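# Two robots place parts bin on bench, empty bin on shelf

## Task

The connecting door is locked, so use the flow rack that passes through the wall in both directions. Place the bin holding parts on the work bench and the empty bin on the shelf unit's flat top, with every part of each bin's bottom resting inside the surface edges. At the end, release both bins and back the robots away. Both bins must stay in place unsupported by any robot, and no robot may topple or finish leaning.

## Robot and tools

Robots: r1 and r2, identical Hello Robot Stretch 3 units. Each has a two-wheel differential base (0.33 m long, 0.34 m wide) with a passive omni wheel at the back, a lift on a mast, and a telescoping arm that reaches out to the robot's RIGHT side. The base cannot strafe; to move the gripper forward or back you drive the base. Turns pivot about the point midway between the drive wheels, 0.05 m behind the front edge. With arm retracted and wrist folded, a turn sweeps a 0.28 m radius; an unfolded level wrist reaches beyond that.

Frames: the base frame has its origin on the floor between the drive wheels, x forward, y left, z up. hand_pose is reported in it, located where the closed fingertips meet; with wrist joints at zero its x points up, y back along the arm toward the mast, z toward the rear. The odometry frame is the base frame at scene start. Every robot reports in its own frames, so their relative placement can only be judged from images, lidar_m, wrist_depth_mm and head_depth_mm.

execute_actions: argument "actions" is a list holding one action (or empty, which just returns state and pictures). The action is an object keyed by "r1" and/or "r2". Per robot: "base" with exactly one of translate_m (metres, -1 to 1, relative drive from the base's last reported position, positive forward) or rotate_rad (radians, -3.2 to 3.2, relative spin in place, positive counter-clockwise/left); "joints", an object of absolute targets by joint name; optional "contact_limits" with arm_m (motor effort percent, 1 to 100) at which an arm motion halts as contact_stop. Joint ranges (tolerance for done): lift_m 0 to 1.1 m (±0.004, arm height); arm_m 0 to 0.52 m (±0.004, extension); wrist_yaw_rad -1.345 to 4.42 (±0.02; 0 along the arm, positive toward the front, 3.0 folded over the base); wrist_pitch_rad -1.57 to 0.451 (±0.05; 0 level, negative tips fingers down); wrist_roll_rad -2.911 to 2.911 (±0.02; 0 fingers side by side); gripper_m -0.089 to 0.179 (±0.004; larger is wider; actual fingertip gap is 0.007 m less when almost shut, 0.025 m less when fully open, zero below 0.007); head_pan_rad -3.953 to 1.73 (±0.02; 0 forward, positive left, -1.57 looks along the arm); head_tilt_rad -1.53 to 0.419 (±0.02; negative down). Everything in one action starts together. Omitted joints or bases may keep pushing toward earlier targets without the status showing it. Unknown keys or out-of-range values reject the whole call. "cameras" picks images: r1_head_camera, r1_nav_camera, r1_wrist_camera, r2_head_camera, r2_nav_camera, r2_wrist_camera, or "all"; omitted/null means all, [] means none. Actions cap at 15 s. If a result reports a stop, later motion calls in the same reply are skipped.

wait: seconds 0 to 10; commands nothing, returns state and images. zoom_image: camera name plus region [x0, y0, x1, y1] in pixels from the top-left, at most 504x504, on that camera's latest full image. finished_scene: scene number; ends it irreversibly and reports success.

Result lines: base_status and joint_status tell how each motion ended: done (for the base, wheels turned the full amount even if slipping), off_target (resting short of target, possibly still pushing), contact_stop, time_out, torque_fault (after the last three the old target is dropped). on_its_own covers uncommanded parts; "held at" is the held target, not the position. motor_effort is percent of maximum, positive toward larger joint values, with peak in brackets; readings carry fixed bias and noise. Positive wheel effort pushes forward. lidar_m: 12 distances in metres, 30-degree sectors counter-clockwise from straight ahead (4th left, 7th behind, 10th right), plane 0.17 m above floor, range 0.15 to 12 m, "-" means nothing; misses clear objects, thin legs and table tops; own mast and low lift can block sectors 5, 6, 9, 10. wrist_depth_mm (45 to 1000) and head_depth_mm (280 to 4000, sideways image) are 7x7 grids of median depths from top left. base_odometry counts wheel turns; heading -3.142 to 3.142, left positive; turned_by_wheels and turned_by_imu give turning since last result; base_tilt gives forward/right lean in degrees with a fixed error up to about 4.

Gripping: command gripper_m below object width to hold; to release, open at least 0.02 beyond where contact occurred. Neither reading nor status confirms a grasp. Over-squeezing triggers a stall guard that weakens grip.

Speed: full base speed (0.30 m/s, 1.9 rad/s) only when stowed: lift_m under 0.30, arm_m under 0.03, wrist_yaw_rad over 2.54; else 0.10 m/s and 0.63 rad/s.

Cautions: robots pressing into each other ends the run in failure; once bases touch, even millimetres more drive presses hard, and no state line reports the touch. Two robots given the same drive can differ by up to 2.5 cm per metre, which matters if sharing a load. Arm and lift halt and go slack on firm contact; a slack lift may sag under load. Base, wrist and head have no contact stop and keep pushing; wrist servos shut off for 10 s after prolonged strain. Folding or unfolding the wrist is only safe with lift_m between 0.32 and 0.95, wrist_pitch_rad -0.4, roll near 0; once folded the lift may go down to 0.25. With wrist_yaw_rad under -0.4 keep pitch at -0.5 or lower. Pushing against something rigid with the gripper above about 0.45 m can tip the robot; driving while gripping something fixed, or snagging furniture (especially reversing) can too. If tilt appears, reverse the last move in small steps, free the gripper, and lower lift_m to about 0.2. Avoid drops, slips, slams and hard pushes. The robot holds its last command while you think.

Each tool is called after "Call:" by a JSON object that holds its "method" and its "body".

## Session

Call:
{"method": "execute_actions", "body": {"actions": []}}

Scene clock: 0.00 s.
r1.base_odometry: x=+0.000 y=+0.000 heading=+0.000 (m, m, rad; r1's odometry frame)
r1.turned_by_wheels: +0.000 (rad since the last result)
r1.turned_by_imu: +0.000 (rad since the last result)
r1.base_tilt: forward=-0.7 right=+0.9 (deg)
r1.lidar_m: 1.14 1.19 1.00 0.97 1.01 1.39 1.53 1.95 2.95 3.36 1.60 1.18
r1.head_depth_mm: 1082 1080 1078 1069 1075 1063 1077 / 1090 1090 1088 1080 1085 1078 1085 / 1082 1079 1091 1083 1085 1082 1082 / 1087 1089 1085 1080 1081 1079 1082 / 1087 1086 1086 1085 1081 1081 1081 / 1088 1089 1089 1091 1085 1085 1082 / 1090 1091 1088 1087 1082 1083 1082
r1.base_status: not commanded
r1.joint_positions: lift_m=+0.440 arm_m=-0.002 wrist_yaw_rad=+2.986 wrist_pitch_rad=-0.496 wrist_roll_rad=-0.009 gripper_m=+0.037 head_pan_rad=-0.003 head_tilt_rad=-0.020
r1.joint_status: not commanded
r1.motor_effort: left_wheel=+0 right_wheel=+0 lift_m=+29 arm_m=+0 wrist_yaw_rad=+1 wrist_pitch_rad=+7 wrist_roll_rad=+0 gripper_m=+1 head_pan_rad=+0 head_tilt_rad=+2 (%)
r1.hand_pose: x=+0.0120 y=+0.0682 z=+0.4358 quat_wxyz=(+0.226, +0.694, +0.121, +0.673) (m; r1's base frame)
r1.wrist_depth_mm: 914 - 928 944 940 - - / 973 - - - - - - / - - - - - - - / 844 863 872 881 881 869 910 / 706 727 - 728 764 753 743 / 623 620 - 640 - 641 645 / 557 567 - 579 565 572 562
r2.base_odometry: x=+0.000 y=+0.000 heading=+0.000 (m, m, rad; r2's odometry frame)
r2.turned_by_wheels: +0.000 (rad since the last result)
r2.turned_by_imu: +0.000 (rad since the last result)
r2.base_tilt: forward=-0.4 right=+2.1 (deg)
r2.lidar_m: 1.83 1.07 1.14 0.96 0.96 1.09 1.62 1.61 1.83 3.06 3.37 1.54
r2.head_depth_mm: 1978 3144 3591 3645 3636 1679 1624 / 1969 3137 3442 3590 3612 2901 2010 / 1963 3103 3461 3402 3461 2931 1993 / 1936 3089 3247 3276 3310 2970 2016 / 1959 3018 3170 3158 3190 3001 2011 / 1926 2999 2993 3022 3096 3042 2027 / 1896 2925 2980 3000 3020 2984 2032
r2.base_status: not commanded
r2.joint_positions: lift_m=+0.579 arm_m=+0.000 wrist_yaw_rad=+3.091 wrist_pitch_rad=-0.607 wrist_roll_rad=-0.009 gripper_m=+0.037 head_pan_rad=+0.018 head_tilt_rad=-0.002
r2.joint_status: not commanded
r2.motor_effort: left_wheel=+1 right_wheel=+0 lift_m=+31 arm_m=+0 wrist_yaw_rad=+1 wrist_pitch_rad=+5 wrist_roll_rad=+0 gripper_m=+0 head_pan_rad=+0 head_tilt_rad=+3 (%)
r2.hand_pose: x=-0.0113 y=+0.0518 z=+0.5518 quat_wxyz=(+0.228, +0.676, +0.195, +0.673) (m; r2's base frame)
r2.wrist_depth_mm: 758 - 927 - - - - / 813 876 - - - - - / 888 965 - - - - - / 965 - - - - - - / 871 845 871 874 862 851 837 / 750 756 - 742 768 766 757 / 665 671 - 673 660 671 662
pictures: r1_head_camera (sideways: a quarter turn clockwise sets it upright), r1_nav_camera (sideways: a quarter turn counterclockwise sets it upright), r1_wrist_camera, r2_head_camera (sideways: a quarter turn clockwise sets it upright), r2_nav_camera (sideways: a quarter turn counterclockwise sets it upright), r2_wrist_camera
Images, in order (width x height): r1_head_camera 896x504, r1_nav_camera 672x504, r1_wrist_camera 644x364, r2_head_camera 896x504, r2_nav_camera 672x504, r2_wrist_camera 644x364.

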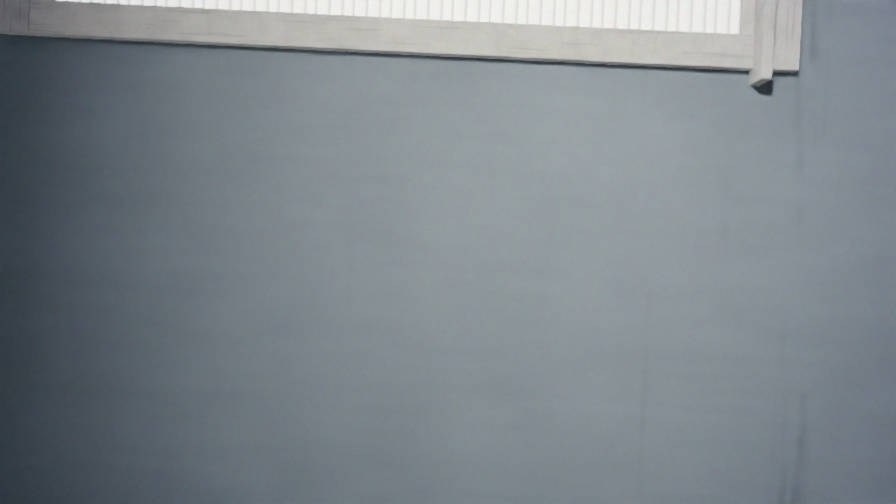

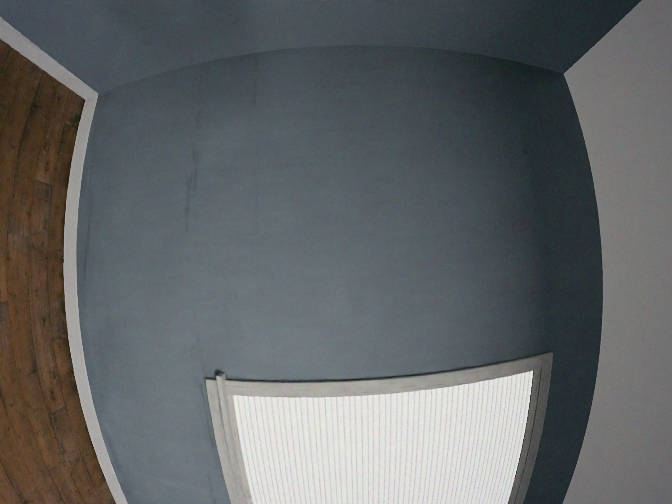

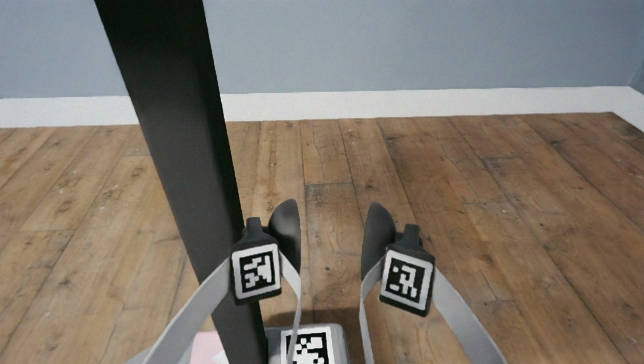

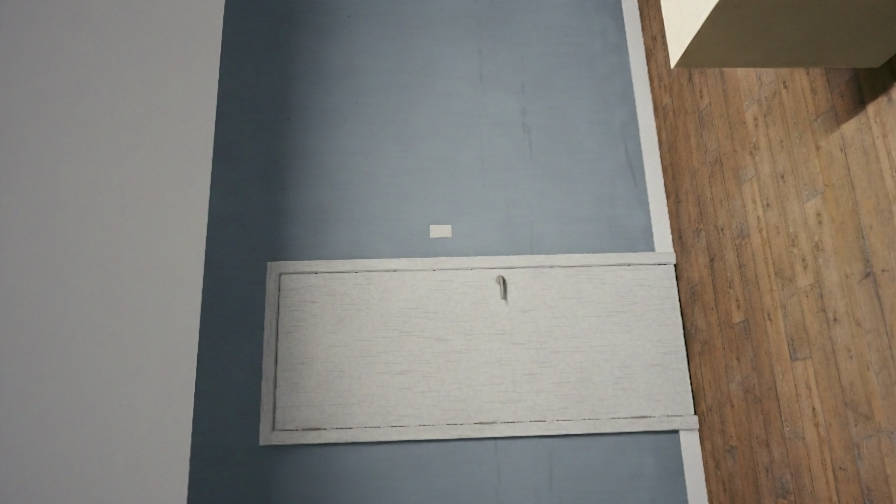

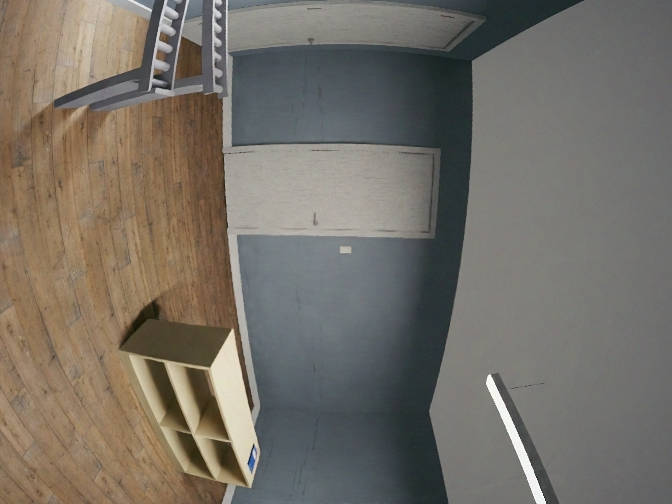

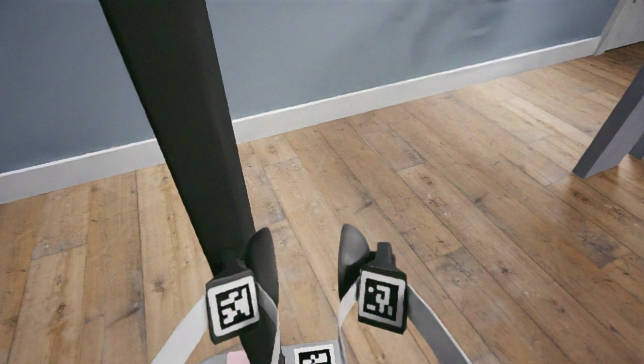

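Call:
{"method": "execute_actions", "body": {"actions": [{"r1":{"joints":{"head_pan_rad":-2.4,"head_tilt_rad":-0.5}},"r2":{"joints":{"head_pan_rad":-1.2,"head_tilt_rad":-0.5}}}], "cameras": ["r1_head_camera","r1_nav_camera","r2_head_camera","r2_nav_camera"]}}

Call:
{"method": "execute_actions", "body": {"actions": [{"r1":{"joints":{"head_pan_rad":-3.5,"head_tilt_rad":-0.5}},"r2":{"joints":{"head_pan_rad":0.8,"head_tilt_rad":-0.5}}}], "cameras": ["r1_head_camera","r1_nav_camera","r2_head_camera","r2_nav_camera"]}}

Scene clock: 1.83 s.
r1.base_odometry: x=+0.000 y=+0.000 heading=+0.000 (m, m, rad; r1's odometry frame)
r1.turned_by_wheels: +0.000 (rad since the last result)
r1.turned_by_imu: +0.000 (rad since the last result)
r1.base_tilt: forward=-0.6 right=+0.9 (deg)
r1.lidar_m: 1.14 1.19 1.00 0.97 1.01 1.40 1.54 1.95 2.95 3.35 1.60 1.18
r1.head_depth_mm: 3343 3548 3636 2735 2095 1625 1325 / 3608 3833 2241 2705 2067 1609 1319 / 3855 - 2723 2851 2066 1603 1310 / - - 3213 2813 2040 1593 1305 / 3655 3867 3941 2802 2035 1584 1295 / 3342 3583 3711 2772 2003 1568 1293 / 3095 3277 3545 2716 1994 1548 1291
r1.base_status: not commanded
r1.joint_positions: lift_m=+0.440 arm_m=-0.002 wrist_yaw_rad=+2.986 wrist_pitch_rad=-0.496 wrist_roll_rad=-0.009 gripper_m=+0.037 head_pan_rad=-2.393 head_tilt_rad=-0.494
r1.joint_status: all done
r1.motor_effort: left_wheel=+0(0) right_wheel=+0(0) lift_m=+30(29) arm_m=+0(0) wrist_yaw_rad=+0(2) wrist_pitch_rad=+7(7) wrist_roll_rad=-1(0) gripper_m=+1(0) head_pan_rad=-2(27) head_tilt_rad=-4(33) (%)
r1.hand_pose: x=+0.0120 y=+0.0682 z=+0.4358 quat_wxyz=(+0.226, +0.694, +0.121, +0.673) (m; r1's base frame)
r1.wrist_depth_mm: 885 - 944 947 989 982 - / 989 - - - - - - / - - - - - - - / 853 867 873 865 883 886 883 / 720 722 - 722 759 755 746 / 625 637 - 631 - 638 650 / 551 560 - 573 568 570 560
r2.base_odometry: x=+0.000 y=+0.000 heading=+0.000 (m, m, rad; r2's odometry frame)
r2.turned_by_wheels: +0.000 (rad since the last result)
r2.turned_by_imu: +0.000 (rad since the last result)
r2.base_tilt: forward=-0.6 right=+1.8 (deg)
r2.lidar_m: 1.82 1.07 1.14 0.96 0.96 1.08 1.62 1.61 1.83 3.03 3.36 1.54
r2.head_depth_mm: 2826 3067 3407 2551 1878 1502 1237 / 2853 3114 3359 2576 1880 1495 1242 / 2859 3056 3433 2554 1908 1518 1249 / 2843 3166 3443 2600 1903 1508 1258 / 2865 3186 3464 2588 1922 1525 1256 / 2900 3190 3523 2637 1948 1524 1251 / 2901 3200 3503 2641 1956 1535 1267
r2.base_status: not commanded
r2.joint_positions: lift_m=+0.579 arm_m=+0.000 wrist_yaw_rad=+3.091 wrist_pitch_rad=-0.607 wrist_roll_rad=-0.009 gripper_m=+0.037 head_pan_rad=-1.193 head_tilt_rad=-0.493
r2.joint_status: all done
r2.motor_effort: left_wheel=+1(1) right_wheel=+0(0) lift_m=+31(31) arm_m=+0(0) wrist_yaw_rad=+1(1) wrist_pitch_rad=+5(5) wrist_roll_rad=+0(0) gripper_m=+0(0) head_pan_rad=-4(61) head_tilt_rad=-4(40) (%)
r2.hand_pose: x=-0.0113 y=+0.0518 z=+0.5518 quat_wxyz=(+0.228, +0.676, +0.195, +0.673) (m; r2's base frame)
r2.wrist_depth_mm: 743 - 934 - - - - / 811 908 - - - - - / 901 965 - - - - - / 909 - - - - - - / 843 856 891 874 878 897 837 / 762 755 - 752 770 747 766 / 680 673 - 675 656 665 671
pictures: r1_head_camera (sideways: a quarter turn clockwise sets it upright), r1_nav_camera (sideways: a quarter turn counterclockwise sets it upright), r2_head_camera (sideways: a quarter turn clockwise sets it upright), r2_nav_camera (sideways: a quarter turn counterclockwise sets it upright)
camera_calibration (this result's frames):
r1_head_camera: T_world_to_cam=[[0.311997, 0.353892, -0.881713, 1.16361], [0.678233, -0.73285, -0.0541482, 0.0672571], [-0.665326, -0.581113, -0.468668, 0.573807], [0, 0, 0, 1]] pos_world=[-0.026889, -0.0290554, 1.29853]
r1_nav_camera: T_world_to_cam=[[-0.374168, -0.317169, 0.871437, -1.08716], [-0.694492, 0.718566, -0.0366636, 0.101057], [-0.614556, -0.618924, -0.489136, 0.58987], [0, 0, 0, 1]] pos_world=[0.0259116, -0.0523435, 1.23962]
r2_head_camera: T_world_to_cam=[[-0.166584, 0.47874, -0.862008, 1.14559], [0.924574, 0.379643, 0.0321701, -0.0468122], [0.342656, -0.791631, -0.505873, 0.613635], [0, 0, 0, 1]] pos_world=[0.0238529, -0.0448963, 1.29944]
r2_nav_camera: T_world_to_cam=[[0.223199, -0.470697, 0.853596, -1.07261], [-0.931051, -0.362263, 0.0436897, 0.00235358], [0.288662, -0.804494, -0.5191, 0.628422], [0, 0, 0, 1]] pos_world=[0.0601958, 0.00153827, 1.24169]
Images, in order (width x height): r1_head_camera 896x504, r1_nav_camera 672x504, r2_head_camera 896x504, r2_nav_camera 672x504.

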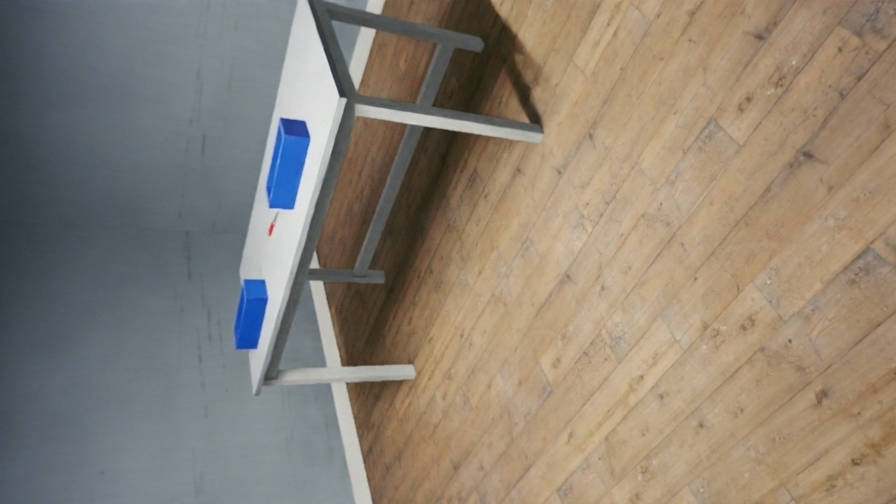

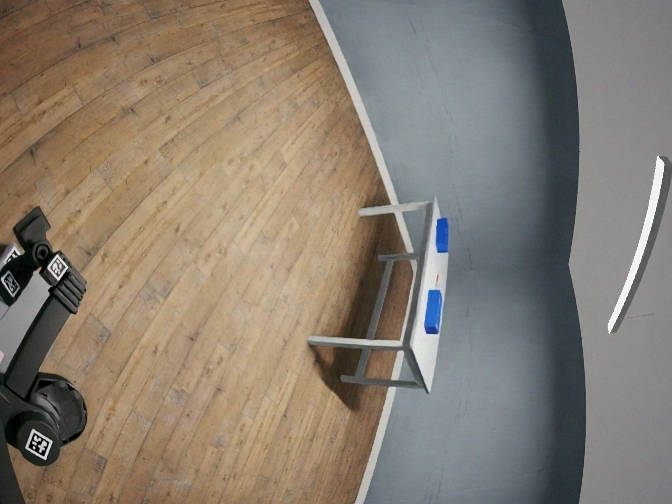

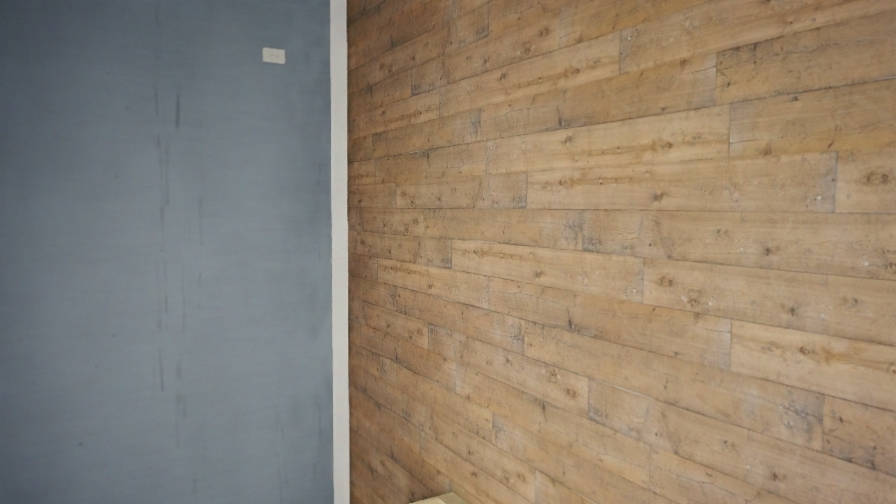

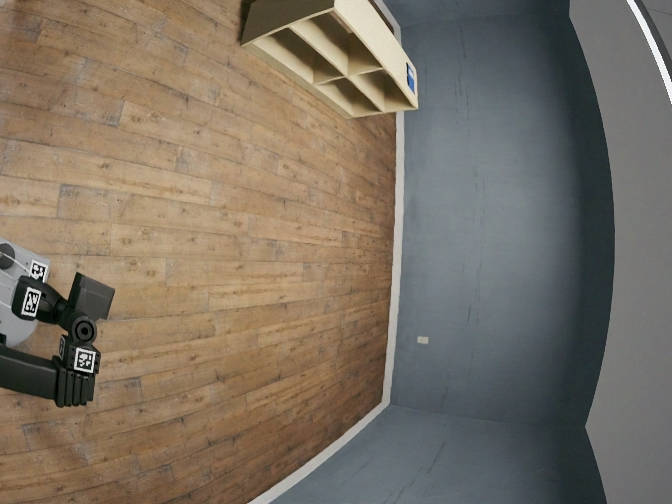

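Scene clock: 3.33 s.
r1.base_odometry: x=+0.000 y=+0.000 heading=+0.000 (m, m, rad; r1's odometry frame)
r1.turned_by_wheels: +0.000 (rad since the last result)
r1.turned_by_imu: +0.000 (rad since the last result)
r1.base_tilt: forward=-0.7 right=+0.9 (deg)
r1.lidar_m: 1.14 1.19 1.00 0.97 1.01 1.40 1.53 1.96 2.95 3.36 1.60 1.18
r1.head_depth_mm: 1378 1422 1466 1518 1553 1554 1331 / 1641 1702 1752 1831 1860 1607 1320 / 2008 2095 2132 2271 2045 1600 1313 / 2556 2690 2653 2679 2035 1599 1301 / 3098 3381 3590 1916 1861 1587 1296 / 3033 3188 3504 2744 1984 1580 1292 / 2919 3171 3434 2708 1985 1566 1279
r1.base_status: not commanded
r1.joint_positions: lift_m=+0.440 arm_m=-0.002 wrist_yaw_rad=+2.986 wrist_pitch_rad=-0.496 wrist_roll_rad=-0.009 gripper_m=+0.037 head_pan_rad=-3.493 head_tilt_rad=-0.494
r1.joint_status: all done
r1.motor_effort: left_wheel=+1(0) right_wheel=+0(0) lift_m=+30(29) arm_m=+0(0) wrist_yaw_rad=+1(1) wrist_pitch_rad=+7(7) wrist_roll_rad=+0(1) gripper_m=+1(1) head_pan_rad=-2(29) head_tilt_rad=-3(6) (%)
r1.hand_pose: x=+0.0120 y=+0.0682 z=+0.4358 quat_wxyz=(+0.226, +0.694, +0.121, +0.673) (m; r1's base frame)
r1.wrist_depth_mm: 904 - 920 931 956 - - / - - - - - - - / - - - - - - - / 865 856 862 857 875 913 872 / 730 738 - 748 773 749 738 / 629 632 - 632 - 641 639 / 554 561 - 579 566 565 572
r2.base_odometry: x=+0.000 y=+0.000 heading=+0.000 (m, m, rad; r2's odometry frame)
r2.turned_by_wheels: +0.000 (rad since the last result)
r2.turned_by_imu: +0.000 (rad since the last result)
r2.base_tilt: forward=-0.5 right=+2.0 (deg)
r2.lidar_m: 1.82 1.08 1.14 0.96 0.96 1.09 1.62 1.61 1.83 3.05 3.36 1.54
r2.head_depth_mm: 2606 2849 3105 2565 1892 1503 1238 / 2673 2972 3222 1432 1711 1499 1246 / 2132 2345 2490 1453 1789 1514 1251 / 1738 1892 1965 2102 1899 1507 1259 / 1464 1575 1747 1752 1854 1508 1253 / 1269 1350 1448 1536 1640 1535 1265 / 1103 1171 1246 1312 1400 1444 1274
r2.base_status: not commanded
r2.joint_positions: lift_m=+0.579 arm_m=+0.000 wrist_yaw_rad=+3.091 wrist_pitch_rad=-0.607 wrist_roll_rad=-0.009 gripper_m=+0.037 head_pan_rad=+0.793 head_tilt_rad=-0.494
r2.joint_status: all done
r2.motor_effort: left_wheel=+1(1) right_wheel=+0(1) lift_m=+31(31) arm_m=+0(0) wrist_yaw_rad=+0(1) wrist_pitch_rad=+5(5) wrist_roll_rad=+0(0) gripper_m=+0(0) head_pan_rad=+6(62) head_tilt_rad=-4(9) (%)
r2.hand_pose: x=-0.0113 y=+0.0518 z=+0.5518 quat_wxyz=(+0.228, +0.676, +0.195, +0.673) (m; r2's base frame)
r2.wrist_depth_mm: 760 - 933 - - - - / 818 866 - - - - - / 875 962 - - - - - / 953 - - - - - - / 891 861 885 857 843 855 857 / 756 747 - 755 767 744 744 / 664 660 - 685 657 657 672
pictures: r1_head_camera (sideways: a quarter turn clockwise sets it upright), r1_nav_camera (sideways: a quarter turn counterclockwise sets it upright), r2_head_camera (sideways: a quarter turn clockwise sets it upright), r2_nav_camera (sideways: a quarter turn counterclockwise sets it upright)
camera_calibration (this result's frames):
r1_head_camera: T_world_to_cam=[[0.456963, -0.117554, -0.881684, 1.16268], [-0.345484, -0.936861, -0.0541484, 0.073502], [-0.81965, 0.329351, -0.468723, 0.574821], [0, 0, 0, 1]] pos_world=[-0.0347577, 0.016221, 1.29853]
r1_nav_camera: T_world_to_cam=[[-0.452434, 0.189619, 0.871406, -1.08664], [0.325385, 0.944871, -0.0366648, 0.0948369], [-0.830318, 0.266954, -0.489191, 0.591258], [0, 0, 0, 1]] pos_world=[-0.0315592, -0.0414, 1.23962]
r2_head_camera: T_world_to_cam=[[-0.371274, -0.34562, -0.861802, 1.14657], [-0.720007, 0.693221, 0.0321748, -0.0367863], [0.586299, 0.632449, -0.506224, 0.612605], [0, 0, 0, 1]] pos_world=[0.0400358, 0.0343381, 1.29942]
r2_nav_camera: T_world_to_cam=[[0.341097, 0.394192, 0.853385, -1.07306], [0.706732, -0.706131, 0.0436926, -0.00764059], [0.619825, 0.588211, -0.519447, 0.626854], [0, 0, 0, 1]] pos_world=[-0.017123, 0.0488723, 1.24168]
Images, in order (width x height): r1_head_camera 896x504, r1_nav_camera 672x504, r2_head_camera 896x504, r2_nav_camera 672x504.

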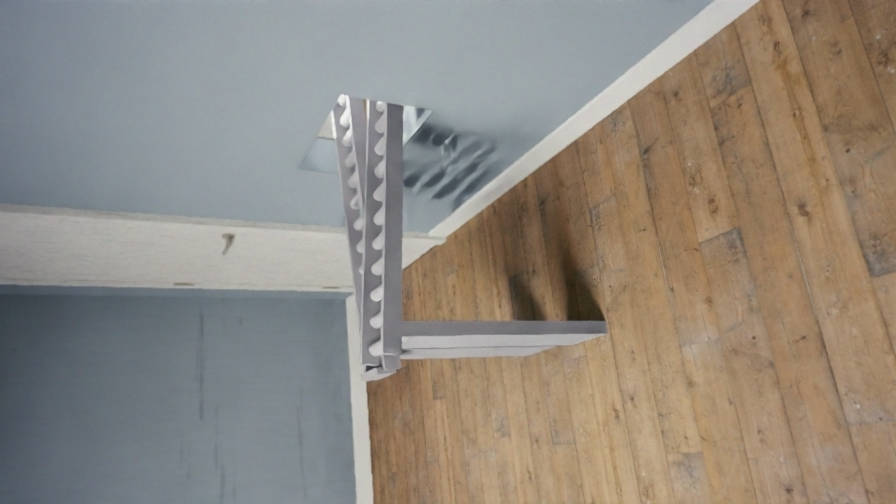

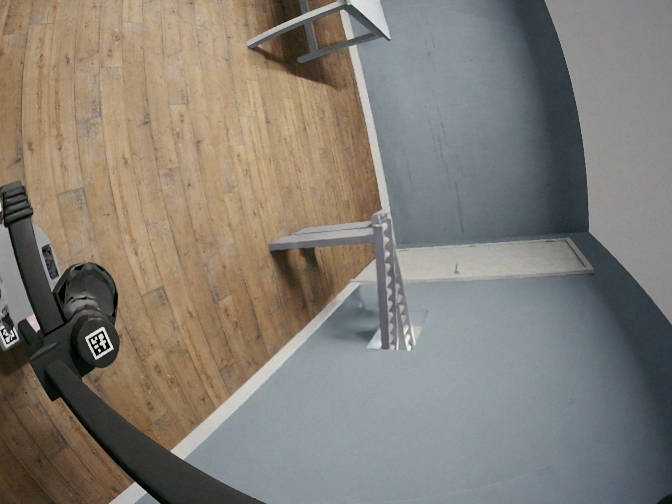

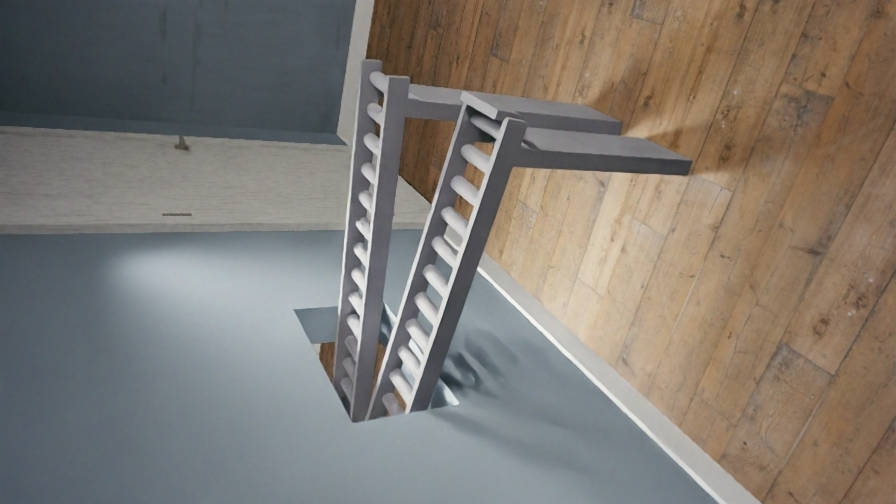

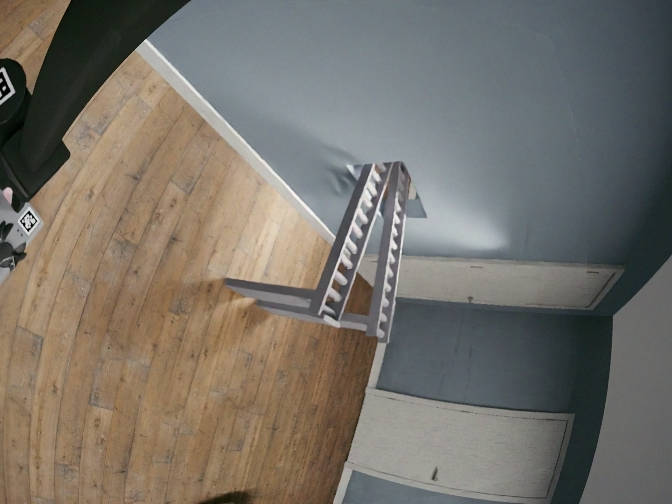

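Call:
{"method": "execute_actions", "body": {"actions": [{"r1":{"base":{"rotate_rad":-2.295},"joints":{"lift_m":0.28,"wrist_pitch_rad":-0.4,"head_pan_rad":-0.5}},"r2":{"base":{"rotate_rad":1.02},"joints":{"head_pan_rad":-1.2}}}], "cameras": []}}

Call:
{"method": "execute_actions", "body": {"actions": [{"r1":{"base":{"translate_m":1.0}},"r2":{"base":{"translate_m":0.64}}}], "cameras": []}}

Call:
{"method": "execute_actions", "body": {"actions": [{"r1":{"base":{"translate_m":0.74}},"r2":{"base":{"rotate_rad":0.895},"joints":{"head_pan_rad":-1.57,"head_tilt_rad":-0.8,"wrist_pitch_rad":-0.4,"lift_m":0.9}}}], "cameras": []}}

Call:
{"method": "execute_actions", "body": {"actions": [{"r1":{"base":{"rotate_rad":0.724},"joints":{"head_pan_rad":-1.3,"head_tilt_rad":-0.7,"lift_m":0.9}}}], "cameras": ["r1_head_camera","r1_nav_camera","r2_head_camera","r2_nav_camera"]}}

Scene clock: 8.37 s.
r1.base_odometry: x=+0.000 y=+0.000 heading=-2.295 (m, m, rad; r1's odometry frame)
r1.turned_by_wheels: -2.295 (rad since the last result)
r1.turned_by_imu: -2.268 (rad since the last result)
r1.base_tilt: forward=-0.7 right=+0.9 (deg)
r1.lidar_m: 2.84 3.36 2.02 1.27 1.14 1.14 1.08 0.97 0.97 1.18 1.54 1.95
r1.head_depth_mm: 2927 3151 3383 2940 2079 1621 1327 / 3047 3234 3564 2916 2080 1618 1321 / 3116 3377 3669 2851 2052 1613 1316 / 3229 3507 3682 2713 2044 1589 1310 / 3404 3662 3626 2666 2000 1579 1293 / 3489 3857 2083 2636 1995 1575 1298 / 3654 - 2160 2727 1999 1573 1286
r1.base_status: done
r1.joint_positions: lift_m=+0.280 arm_m=-0.002 wrist_yaw_rad=+2.986 wrist_pitch_rad=-0.420 wrist_roll_rad=-0.009 gripper_m=+0.037 head_pan_rad=-0.507 head_tilt_rad=-0.494
r1.joint_status: all done
r1.motor_effort: left_wheel=+2(10) right_wheel=-1(8) lift_m=+22(22) arm_m=+0(0) wrist_yaw_rad=+0(1) wrist_pitch_rad=+10(10) wrist_roll_rad=+0(0) gripper_m=+1(0) head_pan_rad=+2(31) head_tilt_rad=-2(3) (%)
r1.hand_pose: x=+0.0136 y=+0.0784 z=+0.2926 quat_wxyz=(+0.201, +0.698, +0.094, +0.681) (m; r1's base frame)
r1.wrist_depth_mm: 857 - - - - - - / 927 - - - - - - / 855 852 878 894 893 904 912 / 682 683 706 712 721 721 726 / 559 563 - 586 596 585 587 / 484 500 - - - 502 509 / - - - - 431 438 435
r2.base_odometry: x=+0.000 y=+0.000 heading=+1.020 (m, m, rad; r2's odometry frame)
r2.turned_by_wheels: +1.020 (rad since the last result)
r2.turned_by_imu: +1.035 (rad since the last result)
r2.base_tilt: forward=-0.6 right=+2.0 (deg)
r2.lidar_m: 1.16 0.96 0.96 1.07 1.62 1.62 1.80 2.90 3.37 1.53 1.74 1.08
r2.head_depth_mm: 3603 3924 2109 2118 1881 1495 1242 / 3401 3792 3879 1971 1894 1501 1241 / 3196 3503 3731 1974 1882 1507 1251 / 2996 3369 3624 2599 1916 1520 1253 / 2906 3152 3389 2605 1913 1514 1262 / 2730 2943 3270 2609 1940 1527 1263 / 2609 2825 3043 2665 1953 1540 1265
r2.base_status: done
r2.joint_positions: lift_m=+0.579 arm_m=+0.000 wrist_yaw_rad=+3.091 wrist_pitch_rad=-0.607 wrist_roll_rad=-0.009 gripper_m=+0.037 head_pan_rad=-1.193 head_tilt_rad=-0.494
r2.joint_status: all done
r2.motor_effort: left_wheel=-1(5) right_wheel=+2(5) lift_m=+31(31) arm_m=+0(0) wrist_yaw_rad=+0(0) wrist_pitch_rad=+5(5) wrist_roll_rad=+0(0) gripper_m=+0(1) head_pan_rad=-5(60) head_tilt_rad=-2(4) (%)
r2.hand_pose: x=-0.0113 y=+0.0518 z=+0.5518 quat_wxyz=(+0.228, +0.676, +0.195, +0.673) (m; r2's base frame)
r2.wrist_depth_mm: - - - - 940 830 742 / - - - - - 902 777 / - - - - - 976 843 / - - - - - - 905 / 839 857 875 830 850 846 868 / 755 765 - 739 757 752 751 / 678 682 - 690 661 670 666
pictures: none
No camera images: the call's "cameras" was empty. Leave "cameras" out to get every camera's image.

Scene clock: 15.93 s.
r1.base_odometry: x=-0.662 y=-0.749 heading=-2.295 (m, m, rad; r1's odometry frame)
r1.turned_by_wheels: +0.000 (rad since the last result)
r1.turned_by_imu: -0.002 (rad since the last result)
r1.base_tilt: forward=-0.7 right=+0.9 (deg)
r1.lidar_m: 1.95 2.59 2.60 2.00 1.79 1.80 1.93 1.74 1.75 1.37 2.98 1.05
r1.head_depth_mm: 2392 2566 2791 2891 2098 1624 1338 / 2493 2689 2807 2606 1994 1607 1318 / 2567 2758 2953 1258 1898 1506 1306 / 2679 2903 3051 1256 2027 1593 1310 / 2735 3046 1907 1303 2006 1580 1305 / 2872 3182 1869 1359 1986 1566 1295 / 3016 3274 1826 2303 1975 1564 1281
r1.base_status: done
r1.joint_positions: lift_m=+0.280 arm_m=-0.002 wrist_yaw_rad=+2.986 wrist_pitch_rad=-0.419 wrist_roll_rad=-0.009 gripper_m=+0.037 head_pan_rad=-0.507 head_tilt_rad=-0.495
r1.joint_status: not commanded
r1.motor_effort: left_wheel=+2(10) right_wheel=-2(6) lift_m=+22(22) arm_m=+0(0) wrist_yaw_rad=+0(1) wrist_pitch_rad=+10(10) wrist_roll_rad=+0(0) gripper_m=+1(0) head_pan_rad=+3(3) head_tilt_rad=-2(3) (%)
r1.hand_pose: x=+0.0136 y=+0.0785 z=+0.2927 quat_wxyz=(+0.200, +0.698, +0.094, +0.681) (m; r1's base frame)
r1.wrist_depth_mm: - - - - - - - / - - - - - - - / 872 864 895 872 914 923 913 / 691 686 696 709 707 717 719 / 570 568 - 571 609 587 588 / 479 497 - - - 501 499 / - - - - 433 429 437
r2.base_odometry: x=+0.335 y=+0.545 heading=+1.020 (m, m, rad; r2's odometry frame)
r2.turned_by_wheels: +0.000 (rad since the last result)
r2.turned_by_imu: +0.000 (rad since the last result)
r2.base_tilt: forward=-0.7 right=+2.0 (deg)
r2.lidar_m: 0.65 0.54 0.54 0.60 0.97 2.10 2.35 3.78 2.12 1.56 0.55 1.23
r2.head_depth_mm: 3075 3445 3584 2533 1875 1490 1245 / 2864 3195 3523 2573 1897 1509 1245 / 2705 2961 3291 2579 1883 1503 1250 / 2568 2785 3108 2589 1914 1516 1256 / 2414 2675 2880 2593 1923 1404 1222 / 2300 2492 2754 2603 1792 895 1178 / 2181 2387 2621 2693 1048 1405 1179
r2.base_status: done
r2.joint_positions: lift_m=+0.579 arm_m=+0.000 wrist_yaw_rad=+3.091 wrist_pitch_rad=-0.607 wrist_roll_rad=-0.009 gripper_m=+0.037 head_pan_rad=-1.193 head_tilt_rad=-0.494
r2.joint_status: not commanded
r2.motor_effort: left_wheel=-1(4) right_wheel=+2(7) lift_m=+31(31) arm_m=+0(0) wrist_yaw_rad=+1(0) wrist_pitch_rad=+5(5) wrist_roll_rad=+0(0) gripper_m=+0(0) head_pan_rad=-4(4) head_tilt_rad=-5(5) (%)
r2.hand_pose: x=-0.0113 y=+0.0518 z=+0.5518 quat_wxyz=(+0.228, +0.676, +0.195, +0.673) (m; r2's base frame)
r2.wrist_depth_mm: - - 768 648 550 477 424 / - - 838 731 616 530 461 / - - 964 803 671 569 494 / - - - 910 741 621 533 / 859 878 884 856 806 681 572 / 739 746 - 753 751 726 625 / 666 675 - 691 669 679 652
pictures: none
No camera images: the call's "cameras" was empty. Leave "cameras" out to get every camera's image.

Scene clock: 20.17 s.
r1.base_odometry: x=-1.153 y=-1.304 heading=-2.295 (m, m, rad; r1's odometry frame)
r1.turned_by_wheels: +0.000 (rad since the last result)
r1.turned_by_imu: -0.001 (rad since the last result)
r1.base_tilt: forward=-0.7 right=+0.9 (deg)
r1.lidar_m: 1.21 2.03 2.04 2.47 2.28 2.29 2.56 2.30 1.69 0.62 1.19 1.20
r1.head_depth_mm: 1997 2141 2307 1222 793 676 1292 / 2085 2220 2423 1211 755 671 1326 / 2169 2347 2510 1199 765 709 1312 / 2226 2428 2642 1182 845 731 1300 / 2304 2550 2757 1168 842 1455 1306 / 2418 2616 2888 1154 833 1514 1288 / 2485 2718 2831 1130 829 1566 1284
r1.base_status: done
r1.joint_positions: lift_m=+0.280 arm_m=-0.002 wrist_yaw_rad=+2.986 wrist_pitch_rad=-0.419 wrist_roll_rad=-0.009 gripper_m=+0.037 head_pan_rad=-0.507 head_tilt_rad=-0.495
r1.joint_status: not commanded
r1.motor_effort: left_wheel=+1(10) right_wheel=-1(6) lift_m=+22(22) arm_m=+0(0) wrist_yaw_rad=+0(2) wrist_pitch_rad=+10(10) wrist_roll_rad=-1(0) gripper_m=+1(0) head_pan_rad=+3(2) head_tilt_rad=-2(1) (%)
r1.hand_pose: x=+0.0136 y=+0.0785 z=+0.2927 quat_wxyz=(+0.200, +0.698, +0.094, +0.681) (m; r1's base frame)
r1.wrist_depth_mm: - - - - - - - / - - - - - - - / 869 860 885 900 900 890 934 / 677 683 698 690 704 723 720 / 572 564 - 574 604 583 600 / 476 495 - - - 499 501 / - - - - 431 438 437
r2.base_odometry: x=+0.335 y=+0.545 heading=+1.915 (m, m, rad; r2's odometry frame)
r2.turned_by_wheels: +0.895 (rad since the last result)
r2.turned_by_imu: +0.908 (rad since the last result)
r2.base_tilt: forward=-0.7 right=+2.1 (deg)
r2.lidar_m: 0.54 0.57 0.80 2.10 2.21 3.12 2.69 1.56 2.73 0.54 0.73 0.55
r2.head_depth_mm: 2296 2564 2137 1782 - 1209 1108 / 2302 2590 2057 1739 - 1217 1133 / 2356 2621 1046 1026 - - - / 2357 2630 1056 1656 863 1227 1135 / 2368 2639 1070 986 1477 1219 1122 / 1883 1896 1092 1636 1456 1283 1125 / 1309 1372 1098 957 1327 1255 1126
r2.base_status: done
r2.joint_positions: lift_m=+0.900 arm_m=+0.000 wrist_yaw_rad=+3.091 wrist_pitch_rad=-0.419 wrist_roll_rad=-0.009 gripper_m=+0.037 head_pan_rad=-1.563 head_tilt_rad=-0.790
r2.joint_status: all done
r2.motor_effort: left_wheel=-1(5) right_wheel=+2(4) lift_m=+39(39) arm_m=+0(0) wrist_yaw_rad=+2(1) wrist_pitch_rad=+10(11) wrist_roll_rad=+0(0) gripper_m=+0(0) head_pan_rad=-4(41) head_tilt_rad=-6(33) (%)
r2.hand_pose: x=-0.0100 y=+0.0792 z=+0.9121 quat_wxyz=(+0.164, +0.692, +0.131, +0.691) (m; r2's base frame)
r2.wrist_depth_mm: - - - - - 828 609 / - - - - - 860 591 / - - - - - 862 596 / - - - - - 883 600 / - - - - - 880 609 / - - - - - 931 614 / - - - - - 913 628
pictures: none
No camera images: the call's "cameras" was empty. Leave "cameras" out to get every camera's image.

Scene clock: 26.63 s.
r1.base_odometry: x=-1.153 y=-1.304 heading=-1.571 (m, m, rad; r1's odometry frame)
r1.turned_by_wheels: +0.724 (rad since the last result)
r1.turned_by_imu: +0.716 (rad since the last result)
r1.base_tilt: forward=-0.6 right=+0.9 (deg)
r1.lidar_m: 2.03 2.11 2.35 2.28 2.38 2.37 1.68 1.72 0.62 1.19 1.25 1.21
r1.head_depth_mm: 2000 2229 1173 769 709 1436 - / 2050 2281 1164 773 728 1448 - / 2138 2384 1151 781 745 - - / 2220 2451 1138 794 1512 1445 1109 / 2284 2529 1126 841 1553 1366 1173 / 2353 2597 1112 837 1578 1356 1164 / 2444 2665 1104 830 1622 1355 1159
r1.base_status: done
r1.joint_positions: lift_m=+0.900 arm_m=-0.002 wrist_yaw_rad=+2.986 wrist_pitch_rad=-0.419 wrist_roll_rad=-0.009 gripper_m=+0.037 head_pan_rad=-1.293 head_tilt_rad=-0.692
r1.joint_status: all done
r1.motor_effort: left_wheel=-1(8) right_wheel=+2(7) lift_m=+36(37) arm_m=+0(0) wrist_yaw_rad=+1(0) wrist_pitch_rad=+10(10) wrist_roll_rad=+0(0) gripper_m=+1(0) head_pan_rad=-2(27) head_tilt_rad=-4(24) (%)
r1.hand_pose: x=+0.0136 y=+0.0786 z=+0.9123 quat_wxyz=(+0.200, +0.698, +0.094, +0.681) (m; r1's base frame)
r1.wrist_depth_mm: - - - - - - - / - - - - - - - / - - - - - - - / - - - - - - - / - - - - - - - / - - - - - - - / - - - - - - -
r2.base_odometry: x=+0.335 y=+0.545 heading=+1.915 (m, m, rad; r2's odometry frame)
r2.turned_by_wheels: +0.000 (rad since the last result)
r2.turned_by_imu: +0.000 (rad since the last result)
r2.base_tilt: forward=-0.6 right=+2.0 (deg)
r2.lidar_m: 0.54 0.56 0.79 2.10 2.21 3.13 2.69 1.56 2.73 0.55 0.73 0.55
r2.head_depth_mm: 2294 2544 2137 1778 - 1213 1107 / 2328 2605 2087 1721 - 1219 1133 / 2321 2596 1050 1023 - - - / 2324 2596 1054 1659 862 1225 1141 / 2355 2628 1074 982 1476 1220 1122 / 1870 1892 1092 1637 1445 1290 1124 / 1317 1372 1098 959 1329 1257 1128
r2.base_status: not commanded
r2.joint_positions: lift_m=+0.900 arm_m=+0.000 wrist_yaw_rad=+3.091 wrist_pitch_rad=-0.419 wrist_roll_rad=-0.009 gripper_m=+0.037 head_pan_rad=-1.563 head_tilt_rad=-0.790
r2.joint_status: not commanded
r2.motor_effort: left_wheel=+0(0) right_wheel=+2(2) lift_m=+39(39) arm_m=+0(0) wrist_yaw_rad=+0(0) wrist_pitch_rad=+9(9) wrist_roll_rad=+0(0) gripper_m=+0(0) head_pan_rad=-4(4) head_tilt_rad=-6(6) (%)
r2.hand_pose: x=-0.0100 y=+0.0792 z=+0.9121 quat_wxyz=(+0.164, +0.692, +0.131, +0.691) (m; r2's base frame)
r2.wrist_depth_mm: - - - - - 831 575 / - - - - - 829 584 / - - - - - 871 600 / - - - - - 869 598 / - - - - - 881 618 / - - - - - 910 628 / - - - - - 888 616
pictures: r1_head_camera (sideways: a quarter turn clockwise sets it upright), r1_nav_camera (sideways: a quarter turn counterclockwise sets it upright), r2_head_camera (sideways: a quarter turn clockwise sets it upright), r2_nav_camera (sideways: a quarter turn counterclockwise sets it upright)
camera_calibration (this result's frames):
r1_head_camera: T_world_to_cam=[[-0.218816, 0.5963, -0.772364, 1.02427], [0.957866, 0.282188, -0.0535089, 0.0647051], [0.186044, -0.751529, -0.632923, 0.782313], [0, 0, 0, 1]] pos_world=[0.0166037, -0.0411001, 1.28972]
r1_nav_camera: T_world_to_cam=[[0.15722, -0.632719, 0.758254, -0.942836], [-0.957521, -0.285604, -0.039783, 0.106712], [0.241732, -0.71979, -0.650745, 0.794896], [0, 0, 0, 1]] pos_world=[0.0582602, 0.00608538, 1.23643]
r2_head_camera: T_world_to_cam=[[0.0160699, 0.736364, -0.676395, 0.902531], [0.999371, 0.00956221, 0.0341531, -0.0498372], [0.031617, -0.676518, -0.735747, 0.914562], [0, 0, 0, 1]] pos_world=[0.00638668, -0.0453971, 1.28506]
r2_nav_camera: T_world_to_cam=[[0.039596, -0.746302, 0.664428, -0.824922], [-0.998942, -0.0139924, 0.0438144, 0.00262242], [-0.0234018, -0.66546, -0.746066, 0.925565], [0, 0, 0, 1]] pos_world=[0.0569432, 0.00032206, 1.23852]
Images, in order (width x height): r1_head_camera 896x504, r1_nav_camera 672x504, r2_head_camera 896x504, r2_nav_camera 672x504.

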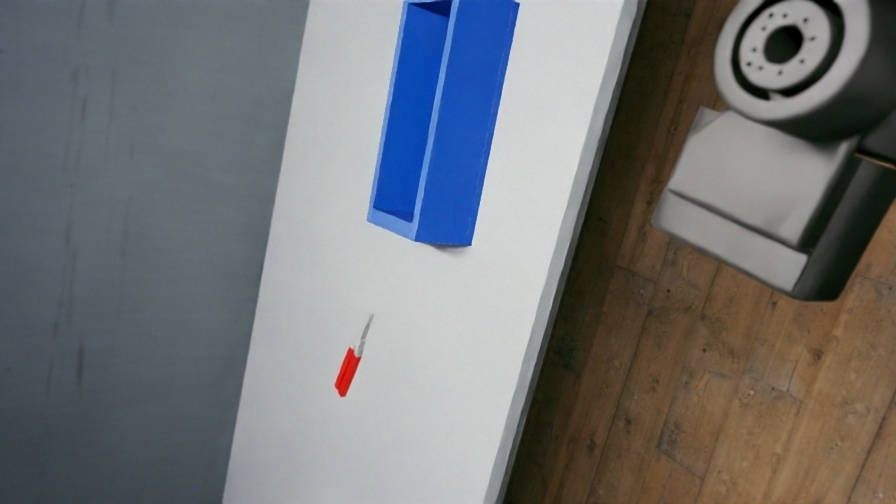

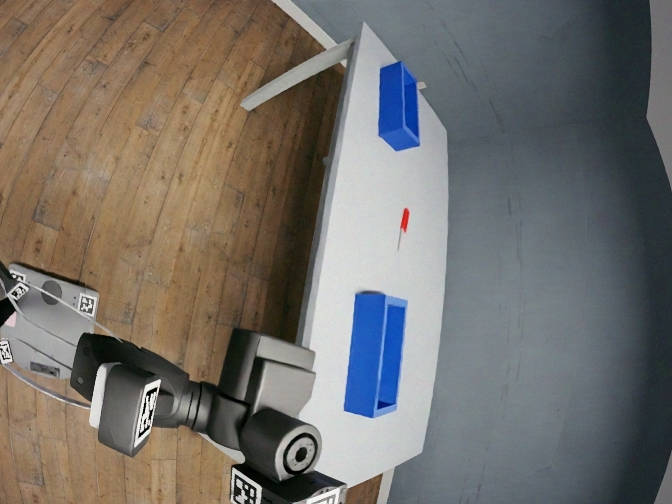

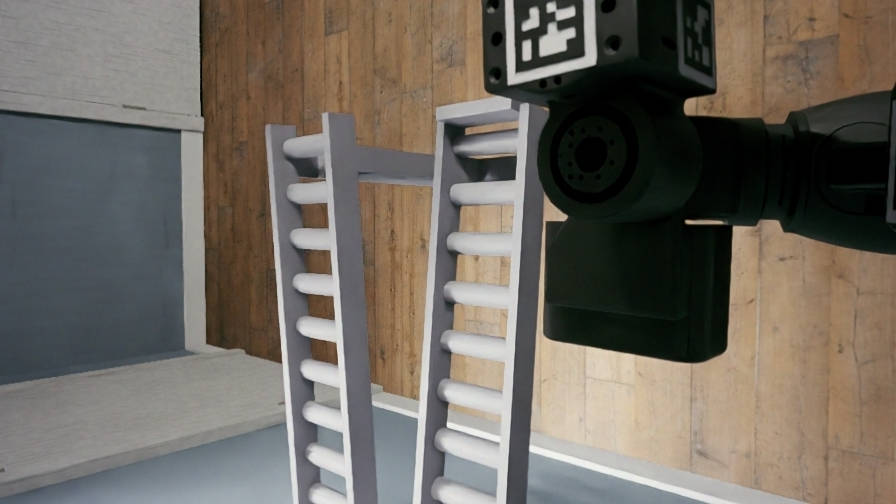

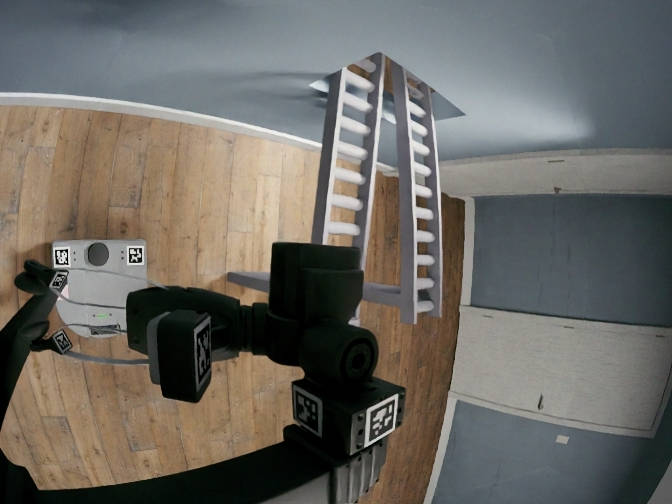

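Call:
{"method": "execute_actions", "body": {"actions": [{"r1":{"joints":{"wrist_yaw_rad":0,"gripper_m":0.179}},"r2":{"joints":{"wrist_yaw_rad":0,"gripper_m":0.179}}}], "cameras": []}}

Call:
{"method": "execute_actions", "body": {"actions": [{"r1":{"joints":{"lift_m":1.1,"wrist_pitch_rad":-1.0,"arm_m":0.3}},"r2":{"joints":{"lift_m":1.0,"wrist_pitch_rad":-1.57,"wrist_roll_rad":1.57}}}], "cameras": ["r1_wrist_camera","r1_nav_camera"]}}

Scene clock: 29.60 s.
r1.base_odometry: x=-1.153 y=-1.304 heading=-1.571 (m, m, rad; r1's odometry frame)
r1.turned_by_wheels: +0.000 (rad since the last result)
r1.turned_by_imu: -0.001 (rad since the last result)
r1.base_tilt: forward=-0.7 right=+1.0 (deg)
r1.lidar_m: 2.02 2.11 2.36 2.28 2.38 2.38 1.69 1.72 0.62 1.19 1.24 1.21
r1.head_depth_mm: 2005 2219 1176 767 710 - - / 2067 2291 1165 775 717 - - / 2153 2368 1148 778 746 1395 1182 / 2205 2480 1136 796 1523 1376 1174 / 2278 2563 1122 841 1539 1366 1172 / 2371 2624 1117 833 1581 1358 1170 / 2432 2695 1104 832 1617 1351 1154
r1.base_status: not commanded
r1.joint_positions: lift_m=+0.900 arm_m=-0.002 wrist_yaw_rad=+0.003 wrist_pitch_rad=-0.419 wrist_roll_rad=-0.009 gripper_m=+0.179 head_pan_rad=-1.293 head_tilt_rad=-0.692
r1.joint_status: all done
r1.motor_effort: left_wheel=-1(1) right_wheel=+2(2) lift_m=+35(36) arm_m=+0(0) wrist_yaw_rad=-1(1) wrist_pitch_rad=+10(10) wrist_roll_rad=-1(1) gripper_m=+1(86) head_pan_rad=-2(2) head_tilt_rad=-4(5) (%)
r1.hand_pose: x=-0.0210 y=-0.3674 z=+0.9123 quat_wxyz=(+0.695, +0.149, -0.688, -0.146) (m; r1's base frame)
r1.wrist_depth_mm: - - - - - - - / 773 786 778 798 805 - - / 557 576 457 450 462 596 - / 447 454 457 465 465 469 - / 398 385 390 378 381 382 385 / - - - - - - 355 / - - - - - 592 -
r2.base_odometry: x=+0.335 y=+0.545 heading=+1.915 (m, m, rad; r2's odometry frame)
r2.turned_by_wheels: +0.000 (rad since the last result)
r2.turned_by_imu: +0.000 (rad since the last result)
r2.base_tilt: forward=-0.6 right=+2.0 (deg)
r2.lidar_m: 0.54 0.56 0.79 2.10 2.21 3.12 2.70 1.56 2.72 0.55 0.73 0.55
r2.head_depth_mm: 2314 2593 2135 1799 - - 1064 / 2290 2565 2072 1776 - - 1090 / 2332 2616 1052 1804 - - 1095 / 2347 2595 1059 1719 1413 1276 1120 / 2360 2603 1073 959 1453 1278 1120 / 1884 1859 1094 1637 1457 1281 1121 / 1313 1373 1099 958 1334 1260 1131
r2.base_status: not commanded
r2.joint_positions: lift_m=+0.900 arm_m=+0.000 wrist_yaw_rad=+0.003 wrist_pitch_rad=-0.419 wrist_roll_rad=-0.009 gripper_m=+0.179 head_pan_rad=-1.563 head_tilt_rad=-0.790
r2.joint_status: all done
r2.motor_effort: left_wheel=-1(2) right_wheel=+3(2) lift_m=+39(39) arm_m=+0(0) wrist_yaw_rad=-1(3) wrist_pitch_rad=+9(10) wrist_roll_rad=+0(0) gripper_m=+0(84) head_pan_rad=-4(4) head_tilt_rad=-6(6) (%)
r2.hand_pose: x=-0.0208 y=-0.3690 z=+0.9121 quat_wxyz=(+0.695, +0.149, -0.688, -0.146) (m; r2's base frame)
r2.wrist_depth_mm: 695 - - - - - - / 711 - - - - - - / 769 - - - - - - / 785 710 689 646 - - - / 657 943 - - - - - / 563 619 623 626 - - - / - 479 491 487 - - -
pictures: none
No camera images: the call's "cameras" was empty. Leave "cameras" out to get every camera's image.

Scene clock: 33.03 s.
r1.base_odometry: x=-1.153 y=-1.304 heading=-1.571 (m, m, rad; r1's odometry frame)
r1.turned_by_wheels: +0.000 (rad since the last result)
r1.turned_by_imu: -0.001 (rad since the last result)
r1.base_tilt: forward=-0.7 right=+1.0 (deg)
r1.lidar_m: 2.03 2.11 2.35 2.28 2.38 2.37 1.69 1.71 0.62 1.19 1.25 1.21
r1.head_depth_mm: 2018 2231 1124 767 708 1397 1192 / 2060 2297 1133 773 725 1378 1185 / 2134 2398 1178 778 749 1382 1183 / 2231 2467 1135 795 1521 1371 1177 / 2287 2556 1122 841 1544 1365 1172 / 2361 2604 1113 835 1582 1360 1166 / 2445 2689 1101 833 1622 1354 1160
r1.base_status: not commanded
r1.joint_positions: lift_m=+1.100 arm_m=+0.300 wrist_yaw_rad=+0.000 wrist_pitch_rad=-1.006 wrist_roll_rad=-0.009 gripper_m=+0.179 head_pan_rad=-1.293 head_tilt_rad=-0.692
r1.joint_status: all done
r1.motor_effort: left_wheel=-2(0) right_wheel=+2(2) lift_m=+36(37) arm_m=+3(3) wrist_yaw_rad=+0(2) wrist_pitch_rad=+3(9) wrist_roll_rad=+0(0) gripper_m=+1(1) head_pan_rad=-2(2) head_tilt_rad=-4(4) (%)
r1.hand_pose: x=-0.0216 y=-0.5616 z=+1.0091 quat_wxyz=(+0.622, +0.342, -0.617, -0.340) (m; r1's base frame)
r1.wrist_depth_mm: 536 535 525 529 526 530 - / 496 494 499 498 501 498 - / 469 463 450 443 429 461 478 / 446 427 388 387 423 436 437 / 415 417 418 414 413 415 417 / 399 390 394 392 397 391 393 / - - - - - 374 -
r2.base_odometry: x=+0.335 y=+0.545 heading=+1.915 (m, m, rad; r2's odometry frame)
r2.turned_by_wheels: +0.000 (rad since the last result)
r2.turned_by_imu: +0.000 (rad since the last result)
r2.base_tilt: forward=-0.7 right=+2.0 (deg)
r2.lidar_m: 0.54 0.56 0.79 2.10 2.21 3.14 2.69 1.56 2.72 0.54 0.73 0.55
r2.head_depth_mm: 2304 2537 - - - - 1098 / 2322 2589 - - - - 1091 / 2366 2609 2238 - - - 1091 / 2339 2603 1052 1664 1419 - 1108 / 2365 2614 1073 979 1452 1276 1122 / 1889 1884 1091 1641 1452 1282 1124 / 1307 1379 1095 958 1337 1256 1128
r2.base_status: not commanded
r2.joint_positions: lift_m=+1.000 arm_m=+0.000 wrist_yaw_rad=+0.003 wrist_pitch_rad=-1.554 wrist_roll_rad=+1.566 gripper_m=+0.179 head_pan_rad=-1.563 head_tilt_rad=-0.790
r2.joint_status: all done
joint sent to its limit — the command would take r2.wrist_pitch_rad past its lower limit, so that joint was sent only as far as its limit.
r2.motor_effort: left_wheel=+0(2) right_wheel=+2(2) lift_m=+39(37) arm_m=+0(0) wrist_yaw_rad=-1(2) wrist_pitch_rad=-5(11) wrist_roll_rad=+2(3) gripper_m=+0(0) head_pan_rad=-5(5) head_tilt_rad=-7(7) (%)
r2.hand_pose: x=-0.0216 y=-0.1247 z=+0.8818 quat_wxyz=(+0.003, +0.002, -0.713, -0.701) (m; r2's base frame)
r2.wrist_depth_mm: 933 933 991 944 - - - / 947 978 - - - - - / 585 - - - - - - / - - - - - - - / - - - - - - - / - - - - - - - / - - - - - 953 -
pictures: r1_nav_camera (sideways: a quarter turn counterclockwise sets it upright), r1_wrist_camera
camera_calibration (this result's frames):
r1_nav_camera: T_world_to_cam=[[0.157109, -0.632801, 0.758208, -0.942776], [-0.957579, -0.285412, -0.0397838, 0.106714], [0.241577, -0.719793, -0.650798, 0.794967], [0, 0, 0, 1]] pos_world=[0.0582602, 0.00607947, 1.23643]
r1_wrist_camera: T_world_to_cam=[[-0.998622, -0.0523639, 0.00342239, -0.0548887], [-0.0498562, 0.926406, -0.37321, 0.925608], [0.0163722, -0.372866, -0.927741, 0.89292], [0, 0, 0, 1]] pos_world=[-0.0232848, -0.527424, 1.17403]
Images, in order (width x height): r1_nav_camera 672x504, r1_wrist_camera 644x364.

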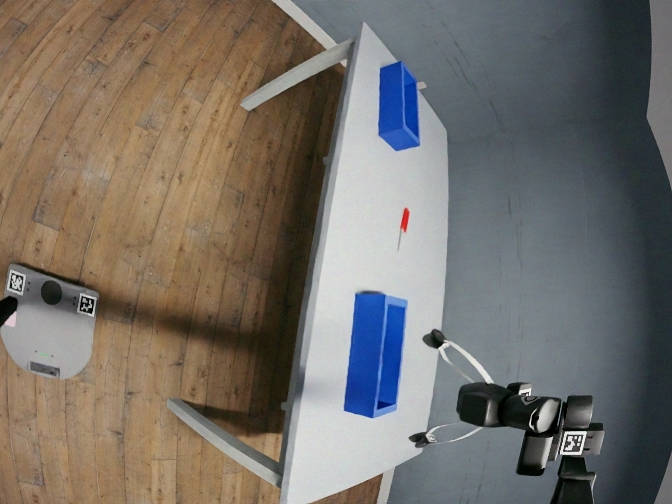

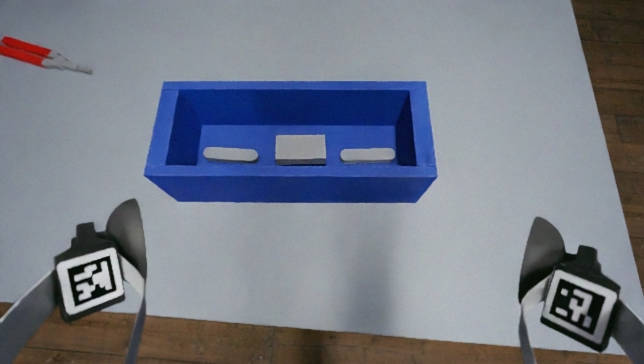

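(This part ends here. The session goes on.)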